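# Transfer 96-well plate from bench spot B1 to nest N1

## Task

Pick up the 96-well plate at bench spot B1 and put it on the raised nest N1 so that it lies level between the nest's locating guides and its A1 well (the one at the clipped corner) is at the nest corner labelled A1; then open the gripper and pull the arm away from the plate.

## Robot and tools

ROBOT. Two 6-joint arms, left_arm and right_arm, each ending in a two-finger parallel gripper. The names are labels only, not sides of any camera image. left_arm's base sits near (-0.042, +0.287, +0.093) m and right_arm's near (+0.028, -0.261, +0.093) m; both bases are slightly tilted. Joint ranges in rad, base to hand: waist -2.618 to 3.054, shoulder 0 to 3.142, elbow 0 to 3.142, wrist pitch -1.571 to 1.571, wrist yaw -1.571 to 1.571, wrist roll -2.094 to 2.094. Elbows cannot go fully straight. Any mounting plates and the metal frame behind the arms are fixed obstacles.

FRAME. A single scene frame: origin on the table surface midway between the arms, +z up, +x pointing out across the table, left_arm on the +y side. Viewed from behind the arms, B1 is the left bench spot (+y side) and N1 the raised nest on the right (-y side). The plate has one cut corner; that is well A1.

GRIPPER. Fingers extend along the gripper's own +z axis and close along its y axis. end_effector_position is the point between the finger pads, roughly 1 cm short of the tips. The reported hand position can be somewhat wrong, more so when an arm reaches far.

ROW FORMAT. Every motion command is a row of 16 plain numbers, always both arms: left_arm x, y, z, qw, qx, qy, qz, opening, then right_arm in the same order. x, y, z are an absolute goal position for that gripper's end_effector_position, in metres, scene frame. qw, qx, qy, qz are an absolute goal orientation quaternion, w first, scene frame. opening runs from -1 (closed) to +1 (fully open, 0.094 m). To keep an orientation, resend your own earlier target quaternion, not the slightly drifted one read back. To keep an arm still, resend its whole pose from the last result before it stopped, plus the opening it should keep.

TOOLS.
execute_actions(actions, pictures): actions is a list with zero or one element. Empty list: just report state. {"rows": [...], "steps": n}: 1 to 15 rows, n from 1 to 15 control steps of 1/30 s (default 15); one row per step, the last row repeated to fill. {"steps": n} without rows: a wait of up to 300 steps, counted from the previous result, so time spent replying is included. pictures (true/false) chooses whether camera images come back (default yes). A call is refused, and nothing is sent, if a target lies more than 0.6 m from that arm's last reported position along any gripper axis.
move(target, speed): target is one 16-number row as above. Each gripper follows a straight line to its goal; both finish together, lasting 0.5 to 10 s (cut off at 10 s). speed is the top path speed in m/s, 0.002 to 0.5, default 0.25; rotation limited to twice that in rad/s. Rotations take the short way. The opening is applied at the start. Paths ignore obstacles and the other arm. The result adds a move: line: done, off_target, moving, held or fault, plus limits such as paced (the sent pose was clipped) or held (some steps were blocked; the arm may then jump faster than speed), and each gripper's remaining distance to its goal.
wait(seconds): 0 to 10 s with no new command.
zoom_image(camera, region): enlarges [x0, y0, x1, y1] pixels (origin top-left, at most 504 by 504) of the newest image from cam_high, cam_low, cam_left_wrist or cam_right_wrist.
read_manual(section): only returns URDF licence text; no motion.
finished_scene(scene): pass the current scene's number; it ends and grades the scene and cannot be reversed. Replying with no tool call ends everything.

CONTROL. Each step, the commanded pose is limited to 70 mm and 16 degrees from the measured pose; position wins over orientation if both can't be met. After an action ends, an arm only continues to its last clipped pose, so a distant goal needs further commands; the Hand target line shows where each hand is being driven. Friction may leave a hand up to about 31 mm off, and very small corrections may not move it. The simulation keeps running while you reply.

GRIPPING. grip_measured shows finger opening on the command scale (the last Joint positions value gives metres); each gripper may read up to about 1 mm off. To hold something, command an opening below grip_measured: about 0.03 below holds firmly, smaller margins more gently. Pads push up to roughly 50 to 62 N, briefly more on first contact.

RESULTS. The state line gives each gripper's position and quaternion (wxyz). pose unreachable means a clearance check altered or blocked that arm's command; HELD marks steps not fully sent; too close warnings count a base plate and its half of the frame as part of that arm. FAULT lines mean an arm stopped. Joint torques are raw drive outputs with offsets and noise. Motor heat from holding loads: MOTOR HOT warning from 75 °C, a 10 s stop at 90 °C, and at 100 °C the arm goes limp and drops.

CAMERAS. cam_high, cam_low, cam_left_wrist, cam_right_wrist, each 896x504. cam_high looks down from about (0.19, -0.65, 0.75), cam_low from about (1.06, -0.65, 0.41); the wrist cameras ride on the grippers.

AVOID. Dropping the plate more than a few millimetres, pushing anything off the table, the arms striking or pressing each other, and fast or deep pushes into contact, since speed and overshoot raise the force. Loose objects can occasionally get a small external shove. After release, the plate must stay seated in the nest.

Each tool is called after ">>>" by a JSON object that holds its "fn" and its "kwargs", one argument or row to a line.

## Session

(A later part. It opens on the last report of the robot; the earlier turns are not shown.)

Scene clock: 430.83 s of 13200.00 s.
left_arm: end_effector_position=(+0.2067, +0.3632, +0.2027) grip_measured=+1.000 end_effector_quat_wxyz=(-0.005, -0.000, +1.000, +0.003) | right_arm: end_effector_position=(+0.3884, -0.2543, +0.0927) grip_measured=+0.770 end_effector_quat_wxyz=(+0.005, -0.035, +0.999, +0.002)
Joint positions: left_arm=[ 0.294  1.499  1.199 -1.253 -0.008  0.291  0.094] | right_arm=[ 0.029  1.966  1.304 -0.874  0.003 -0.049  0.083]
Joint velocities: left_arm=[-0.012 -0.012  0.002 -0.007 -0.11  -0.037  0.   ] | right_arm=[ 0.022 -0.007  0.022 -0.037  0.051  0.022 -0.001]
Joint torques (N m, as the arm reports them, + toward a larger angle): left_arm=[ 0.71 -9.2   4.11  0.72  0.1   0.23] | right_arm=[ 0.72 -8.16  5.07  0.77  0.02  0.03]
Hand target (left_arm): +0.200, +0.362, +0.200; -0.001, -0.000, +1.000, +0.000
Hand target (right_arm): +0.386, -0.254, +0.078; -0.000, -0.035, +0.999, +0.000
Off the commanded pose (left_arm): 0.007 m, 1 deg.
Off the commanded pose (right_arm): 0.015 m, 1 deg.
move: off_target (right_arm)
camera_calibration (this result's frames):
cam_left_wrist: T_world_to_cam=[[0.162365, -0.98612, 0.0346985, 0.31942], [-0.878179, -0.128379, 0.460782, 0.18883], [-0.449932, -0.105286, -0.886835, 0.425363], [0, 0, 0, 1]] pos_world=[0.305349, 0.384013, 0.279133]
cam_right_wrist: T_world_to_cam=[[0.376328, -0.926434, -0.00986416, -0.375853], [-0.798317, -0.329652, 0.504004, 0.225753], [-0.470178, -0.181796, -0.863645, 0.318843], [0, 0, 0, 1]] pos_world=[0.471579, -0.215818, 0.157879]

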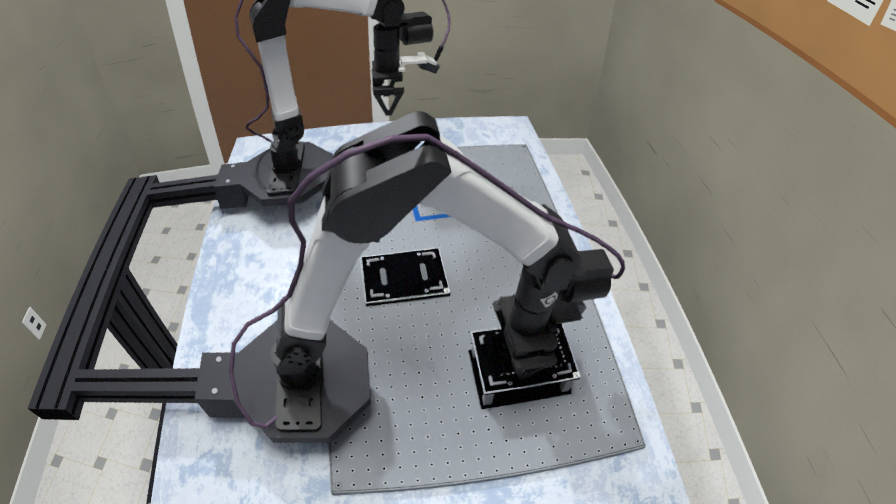

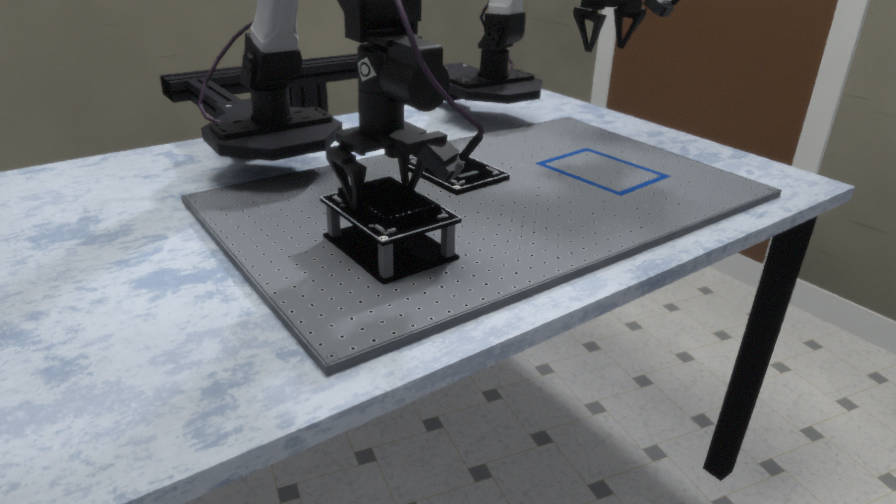

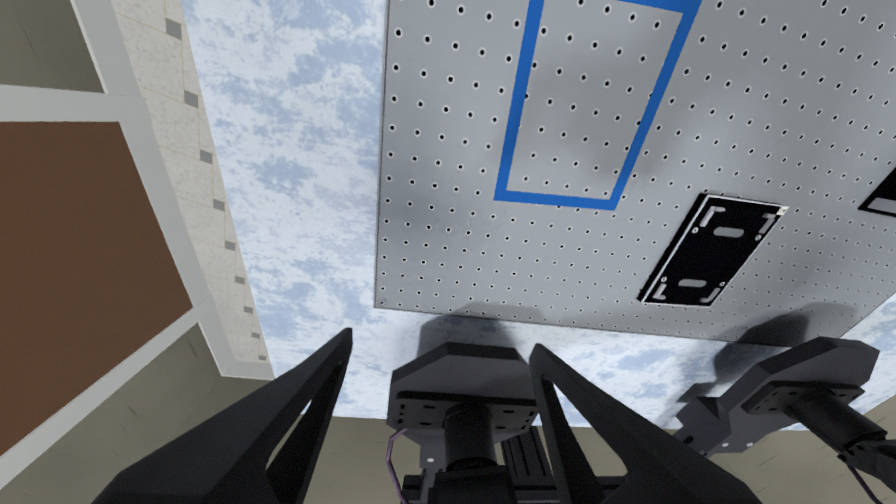

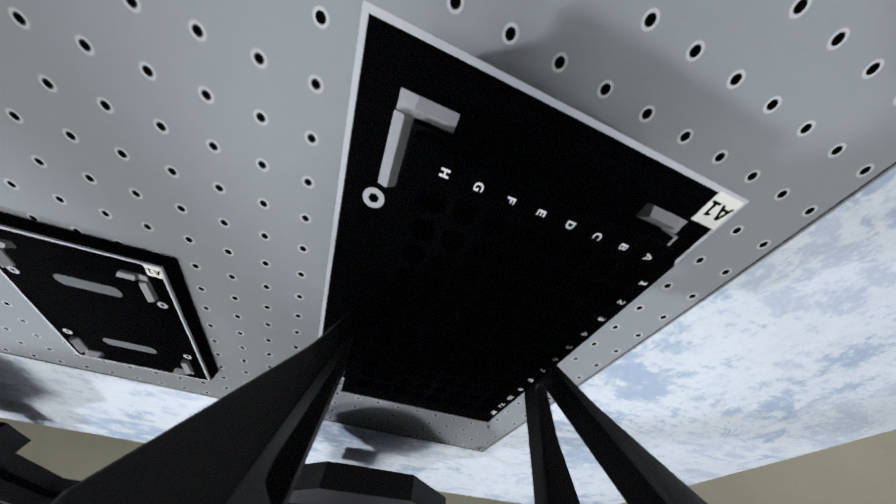

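>>> {"fn": "execute_actions", "kwargs": {
  "actions": []
}}

Scene clock: 452.53 s of 13200.00 s.
left_arm: end_effector_position=(+0.2067, +0.3632, +0.2027) grip_measured=+1.000 end_effector_quat_wxyz=(-0.005, -0.000, +1.000, +0.003) | right_arm: end_effector_position=(+0.3884, -0.2543, +0.0927) grip_measured=+0.770 end_effector_quat_wxyz=(+0.005, -0.035, +0.999, +0.002)
Joint positions: left_arm=[ 0.294  1.499  1.199 -1.253 -0.008  0.291  0.094] | right_arm=[ 0.029  1.966  1.304 -0.874  0.003 -0.049  0.083]
Joint velocities: left_arm=[ 0.002  0.002 -0.022 -0.022  0.022 -0.081  0.   ] | right_arm=[ 0.012  0.002 -0.017 -0.037 -0.081  0.037  0.002]
Joint torques (N m, as the arm reports them, + toward a larger angle): left_arm=[ 0.79 -9.22  4.08  0.72  0.1   0.22] | right_arm=[ 0.68 -8.16  5.07  0.77  0.01  0.02]
Hand target (left_arm): +0.200, +0.362, +0.200; -0.001, -0.000, +1.000, +0.000
Hand target (right_arm): +0.386, -0.254, +0.078; -0.000, -0.035, +0.999, +0.000
Off the commanded pose (left_arm): 0.007 m, 1 deg.
Off the commanded pose (right_arm): 0.015 m, 1 deg.
Steps of this call (steps 1 to 90: nothing new was sent; then 18.70 s passed at rest). Readings (end_effector_position):
1: left_arm (+0.2067, +0.3632, +0.2027) | right_arm (+0.3884, -0.2543, +0.0927)
2: left_arm (+0.2067, +0.3632, +0.2027) | right_arm (+0.3884, -0.2543, +0.0927)
4: left_arm (+0.2067, +0.3632, +0.2027) | right_arm (+0.3884, -0.2543, +0.0927)
8: left_arm (+0.2067, +0.3632, +0.2027) | right_arm (+0.3884, -0.2543, +0.0927)
90: the state above
camera_calibration (this result's frames):
cam_left_wrist: T_world_to_cam=[[0.162365, -0.98612, 0.0346985, 0.31942], [-0.878179, -0.128379, 0.460782, 0.18883], [-0.449932, -0.105286, -0.886835, 0.425363], [0, 0, 0, 1]] pos_world=[0.305349, 0.384013, 0.279133]
cam_right_wrist: T_world_to_cam=[[0.376328, -0.926434, -0.00986416, -0.375853], [-0.798317, -0.329652, 0.504004, 0.225753], [-0.470178, -0.181796, -0.863645, 0.318843], [0, 0, 0, 1]] pos_world=[0.471579, -0.215818, 0.157879]

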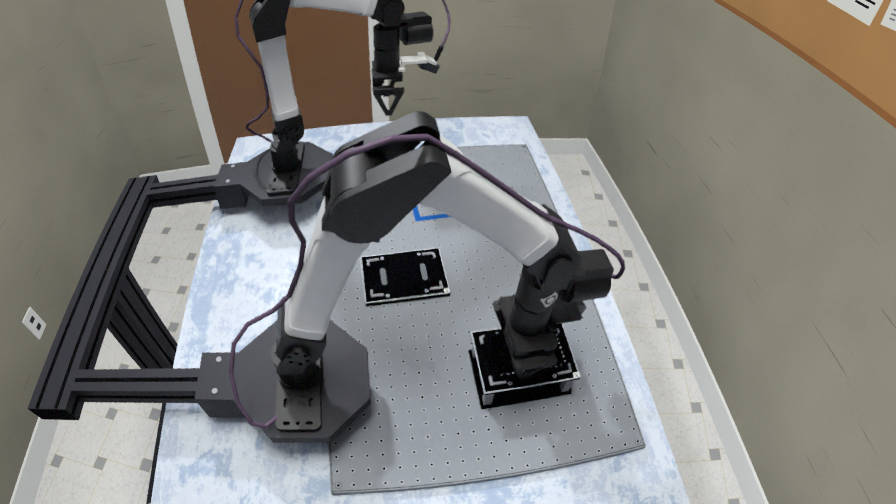

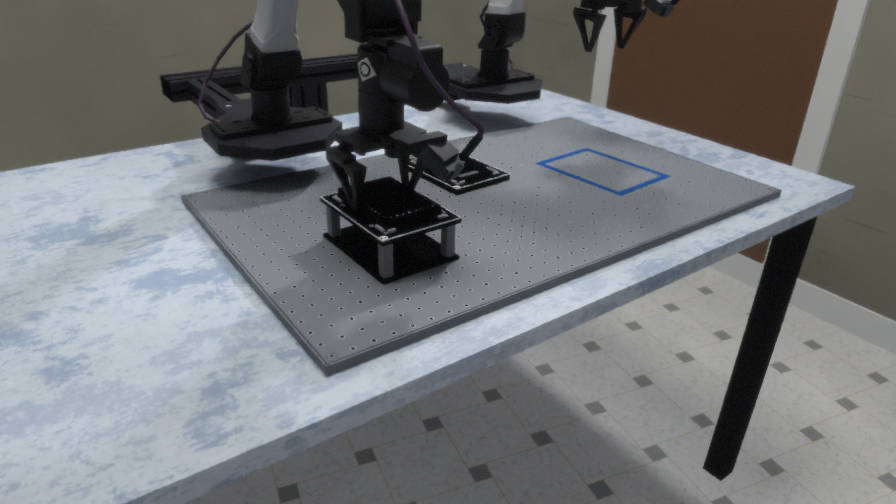

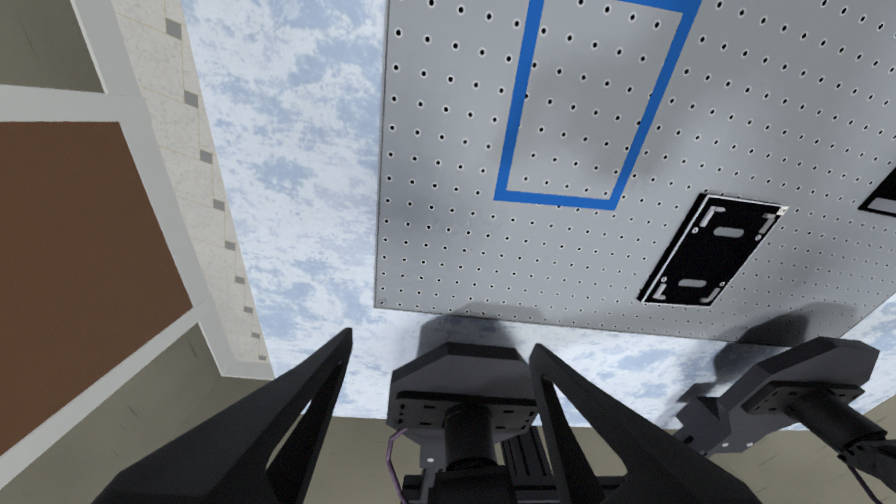

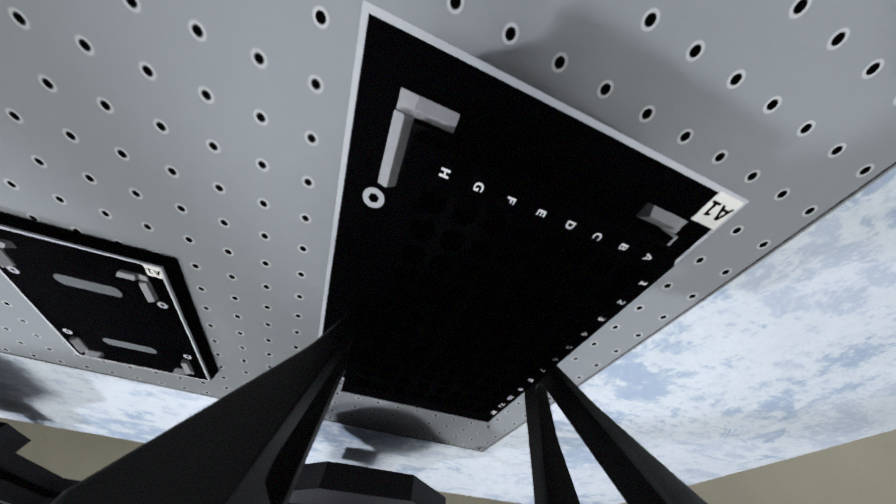

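>>> {"fn": "zoom_image", "kwargs": {
  "camera": "cam_low",
  "region": [300, 130, 480, 290]
}}

Region (300, 130, 480, 290) of cam_low's 896x504 image, scaled by 2.800, with more detail than that image has.

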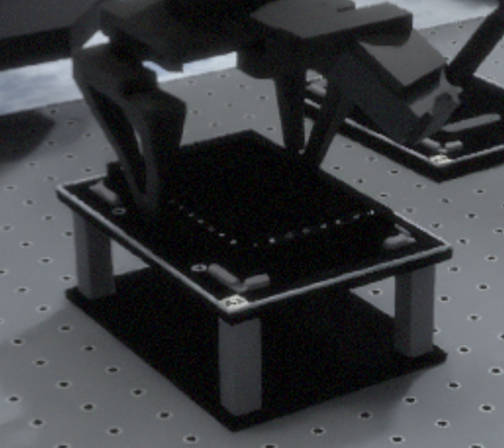

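>>> {"fn": "move", "kwargs": {
  "target": [0.2,0.362,0.2,0,0,1,0,1, 0.3884,-0.2543,0.0927,0.005,-0.035,0.999,0.002,1],
  "speed": 0.02
}}

>>> {"fn": "move", "kwargs": {
  "target": [0.2,0.362,0.2,0,0,1,0,1, 0.3884,-0.2543,0.2,0.005,-0.035,0.999,0.002,1],
  "speed": 0.05
}}

Scene clock: 461.10 s of 13200.00 s.
left_arm: end_effector_position=(+0.2067, +0.3632, +0.2027) grip_measured=+1.000 end_effector_quat_wxyz=(-0.005, -0.000, +1.000, +0.003) | right_arm: end_effector_position=(+0.3883, -0.2543, +0.0927) grip_measured=+1.000 end_effector_quat_wxyz=(+0.005, -0.035, +0.999, +0.002)
Joint positions: left_arm=[ 0.294  1.499  1.199 -1.253 -0.008  0.291  0.094] | right_arm=[ 0.029  1.966  1.304 -0.875  0.003 -0.049  0.094]
Joint velocities: left_arm=[ 0.012  0.012  0.007 -0.007  0.051  0.022  0.   ] | right_arm=[ 0.002 -0.002 -0.027 -0.066 -0.022  0.066  0.   ]
Joint torques (N m, as the arm reports them, + toward a larger angle): left_arm=[ 0.74 -9.2   4.07  0.71  0.1   0.23] | right_arm=[  0.44 -10.33   7.27   0.28  -0.04   0.  ]
Hand target (left_arm): +0.200, +0.362, +0.200; -0.001, -0.000, +1.000, +0.000
Hand target (right_arm): +0.388, -0.254, +0.093; +0.005, -0.035, +0.999, +0.002
Off the commanded pose (left_arm): 0.007 m, 1 deg.
Off the commanded pose (right_arm): 0.000 m, 0 deg.
After step 90, 4.87 s passed at rest.
move: done
camera_calibration (this result's frames):
cam_left_wrist: T_world_to_cam=[[0.162365, -0.98612, 0.0346985, 0.31942], [-0.878179, -0.128379, 0.460782, 0.18883], [-0.449932, -0.105286, -0.886835, 0.425363], [0, 0, 0, 1]] pos_world=[0.305349, 0.384013, 0.279133]
cam_right_wrist: T_world_to_cam=[[0.376326, -0.926433, -0.0100006, -0.375806], [-0.798124, -0.32965, 0.504311, 0.225575], [-0.470507, -0.181804, -0.863464, 0.318907], [0, 0, 0, 1]] pos_world=[0.47151, -0.21582, 0.157846]

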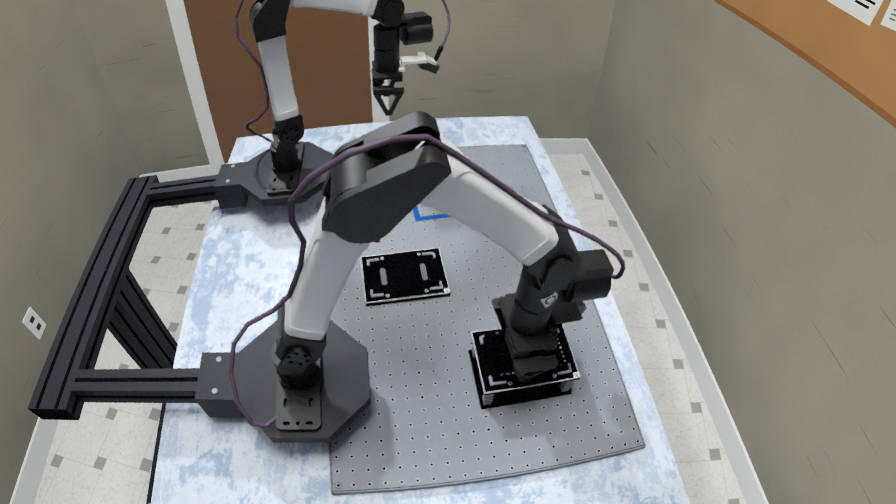

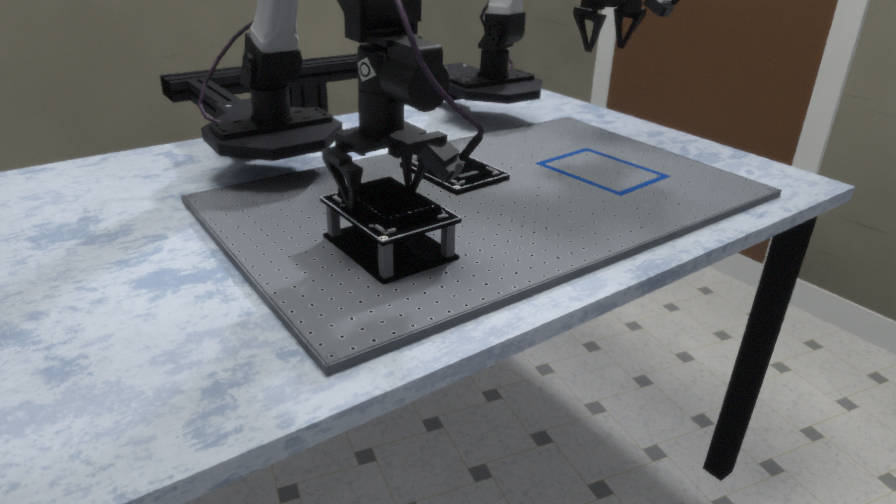

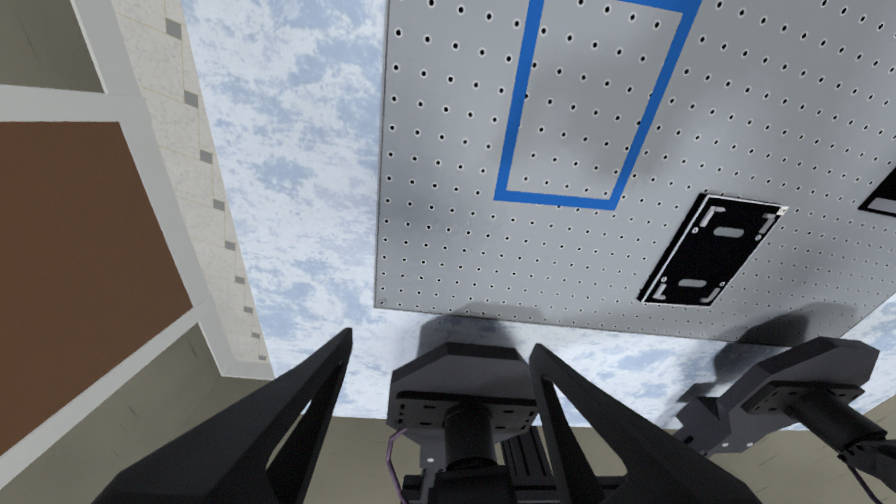

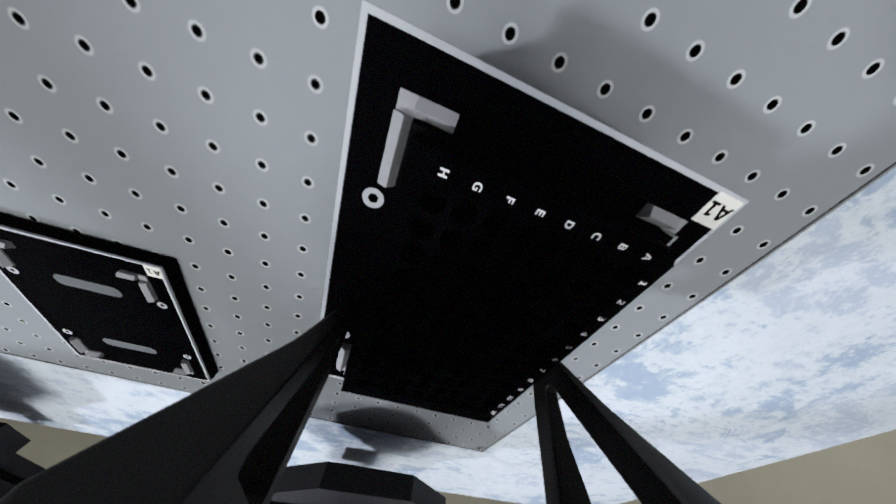

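Scene clock: 463.70 s of 13200.00 s.
left_arm: end_effector_position=(+0.2067, +0.3632, +0.2027) grip_measured=+1.000 end_effector_quat_wxyz=(-0.005, -0.000, +1.000, +0.003) | right_arm: end_effector_position=(+0.3864, -0.2551, +0.1939) grip_measured=+1.000 end_effector_quat_wxyz=(+0.003, -0.035, +0.999, +0.002)
Joint positions: left_arm=[ 0.294  1.499  1.199 -1.253 -0.008  0.291  0.094] | right_arm=[ 0.029  1.864  1.579 -1.255  0.003 -0.049  0.094]
Joint velocities: left_arm=[ 0.002 -0.007  0.022  0.007  0.007 -0.037  0.   ] | right_arm=[-0.017 -0.002 -0.002 -0.066 -0.007 -0.007  0.   ]
Joint torques (N m, as the arm reports them, + toward a larger angle): left_arm=[ 0.79 -9.22  4.07  0.72  0.09  0.23] | right_arm=[  0.64 -10.62   9.22   0.06  -0.04   0.02]
Hand target (left_arm): +0.200, +0.362, +0.200; -0.001, -0.000, +1.000, +0.000
Hand target (right_arm): +0.386, -0.254, +0.200; +0.005, -0.035, +0.999, +0.002
Off the commanded pose (left_arm): 0.007 m, 1 deg.
Off the commanded pose (right_arm): 0.006 m, 0 deg.
move: done
camera_calibration (this result's frames):
cam_left_wrist: T_world_to_cam=[[0.162365, -0.98612, 0.0346985, 0.31942], [-0.878179, -0.128379, 0.460782, 0.18883], [-0.449932, -0.105286, -0.886835, 0.425363], [0, 0, 0, 1]] pos_world=[0.305349, 0.384013, 0.279133]
cam_right_wrist: T_world_to_cam=[[0.376312, -0.926425, -0.0112287, -0.3745], [-0.79638, -0.329634, 0.50707, 0.171572], [-0.473464, -0.181874, -0.861832, 0.406065], [0, 0, 0, 1]] pos_world=[0.469822, -0.216537, 0.258755]

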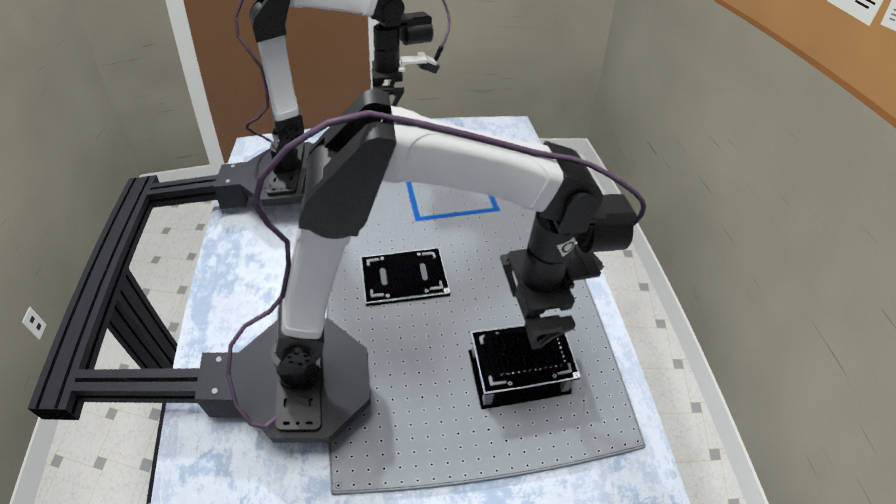

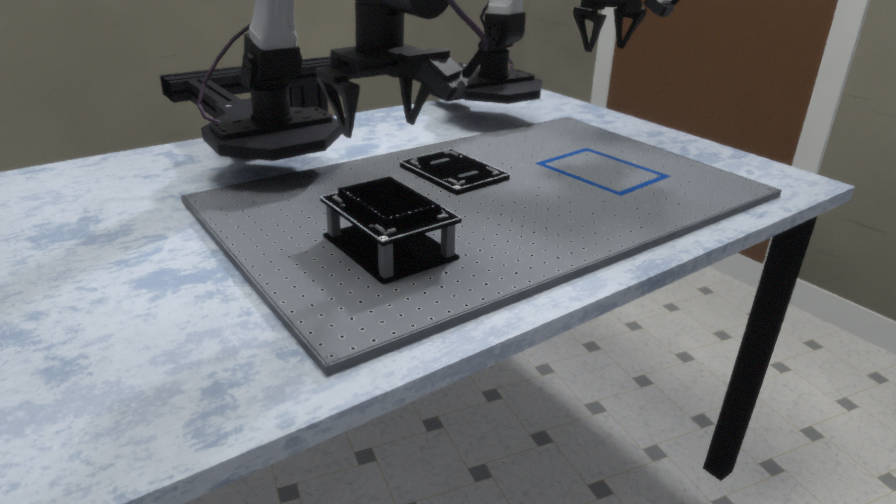

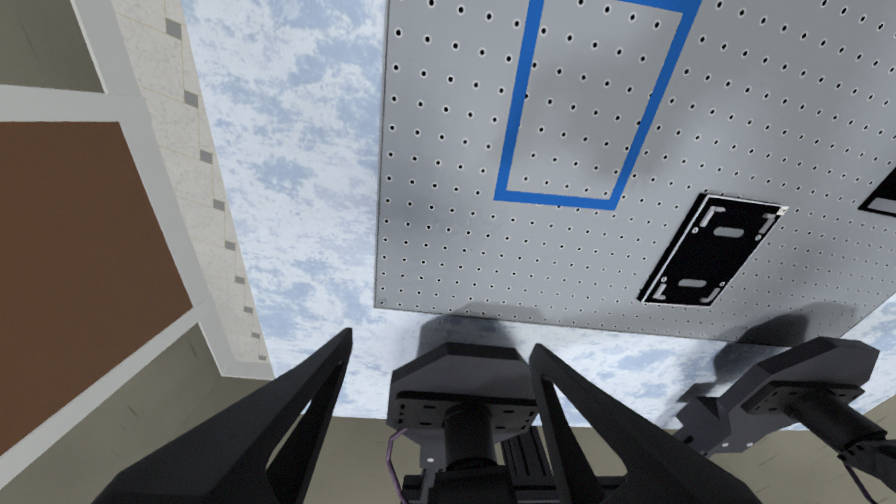

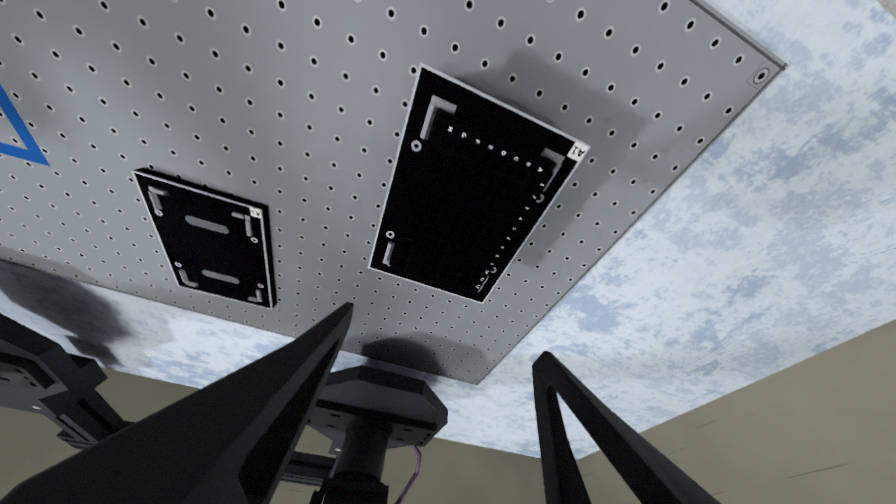

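Looks seated. Move clear.

>>> {"fn": "move", "kwargs": {
  "target": [0.2,0.362,0.2,0,0,1,0,1, 0.25,-0.36,0.25,0.005,-0.035,0.999,0.002,1],
  "speed": 0.1
}}

>>> {"fn": "zoom_image", "kwargs": {
  "camera": "cam_low",
  "region": [300, 150, 480, 290]
}}

Scene clock: 470.97 s of 13200.00 s.
left_arm: end_effector_position=(+0.2067, +0.3632, +0.2027) grip_measured=+1.000 end_effector_quat_wxyz=(-0.005, -0.000, +1.000, +0.003) | right_arm: end_effector_position=(+0.2567, -0.3609, +0.2515) grip_measured=+1.000 end_effector_quat_wxyz=(+0.017, -0.034, +0.999, -0.012)
Joint positions: left_arm=[ 0.294  1.499  1.199 -1.253 -0.008  0.291  0.094] | right_arm=[-0.403  1.416  1.317 -1.404  0.003 -0.48   0.094]
Joint velocities: left_arm=[ 0.002 -0.012  0.007 -0.037 -0.081 -0.037  0.   ] | right_arm=[-0.017  0.002 -0.012 -0.007 -0.066  0.022  0.   ]
Joint torques (N m, as the arm reports them, + toward a larger angle): left_arm=[ 0.77 -9.17  4.06  0.71  0.1   0.22] | right_arm=[-0.74 -6.28  6.18  0.13 -0.05 -0.11]
Hand target (left_arm): +0.200, +0.362, +0.200; -0.001, -0.000, +1.000, +0.000
Hand target (right_arm): +0.247, -0.360, +0.248; +0.004, -0.035, +0.999, -0.007
Off the commanded pose (left_arm): 0.007 m, 1 deg.
Off the commanded pose (right_arm): 0.007 m, 2 deg.
After step 90, 1.97 s passed at rest.
move: done
camera_calibration (this result's frames):
cam_left_wrist: T_world_to_cam=[[0.162365, -0.98612, 0.0346985, 0.31942], [-0.878179, -0.128379, 0.460782, 0.18883], [-0.449932, -0.105286, -0.886835, 0.425363], [0, 0, 0, 1]] pos_world=[0.305349, 0.384013, 0.279133]
cam_right_wrist: T_world_to_cam=[[0.374398, -0.926939, 0.0246931, -0.431799], [-0.811354, -0.314587, 0.492687, 0.0171285], [-0.448922, -0.204496, -0.869856, 0.362575], [0, 0, 0, 1]] pos_world=[0.33833, -0.320718, 0.317611]

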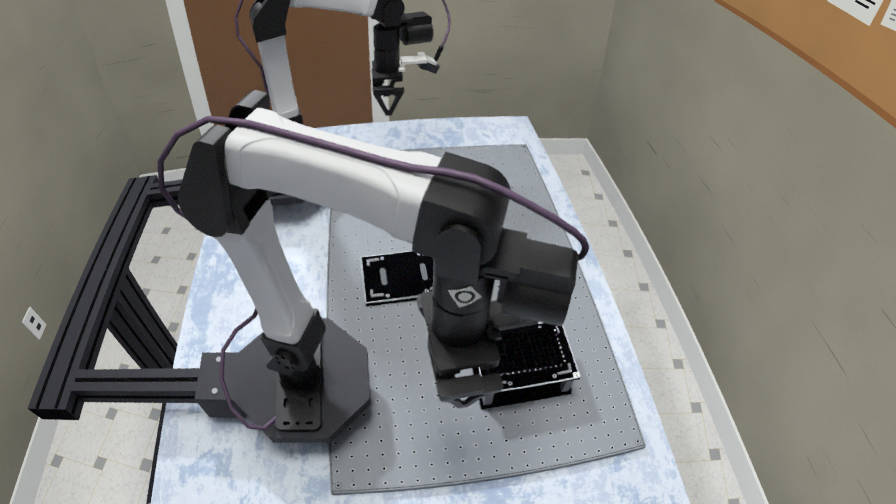

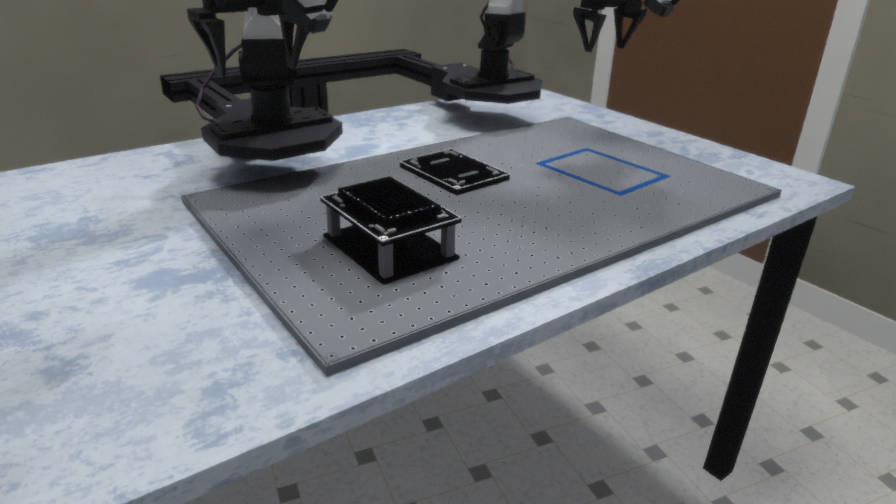

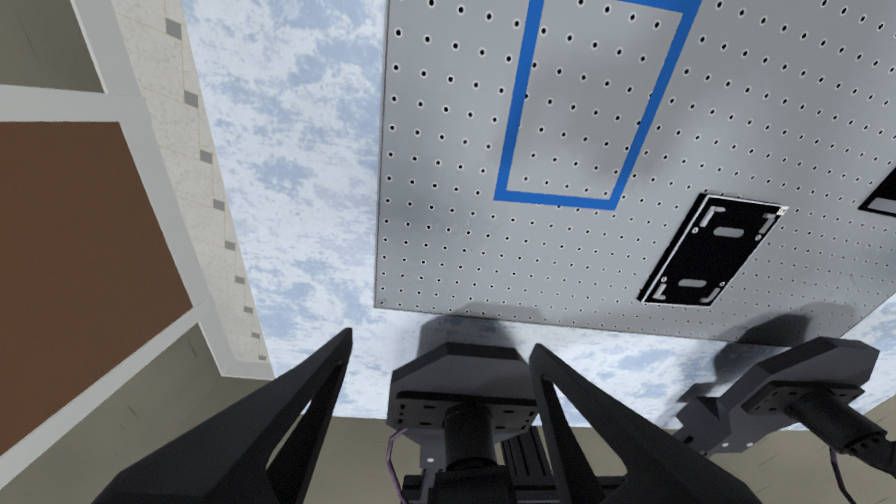

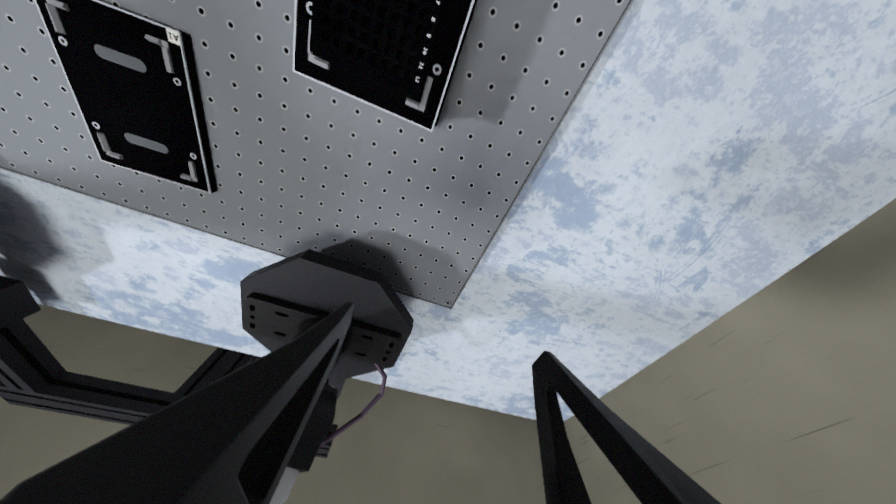

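Region (300, 150, 480, 290) of cam_low's 896x504 image, scaled by 2.800, with more detail than that image has.

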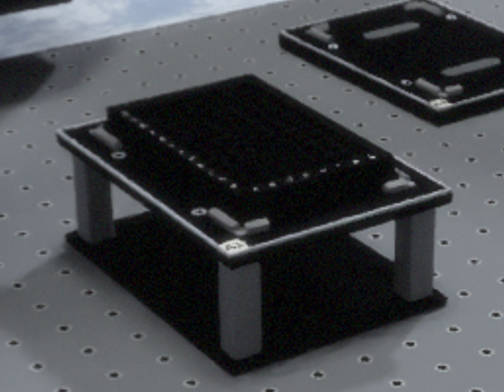

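Seated flat.

>>> {"fn": "finished_scene", "kwargs": {
  "scene": 1
}}

The scene is finished: the task was done.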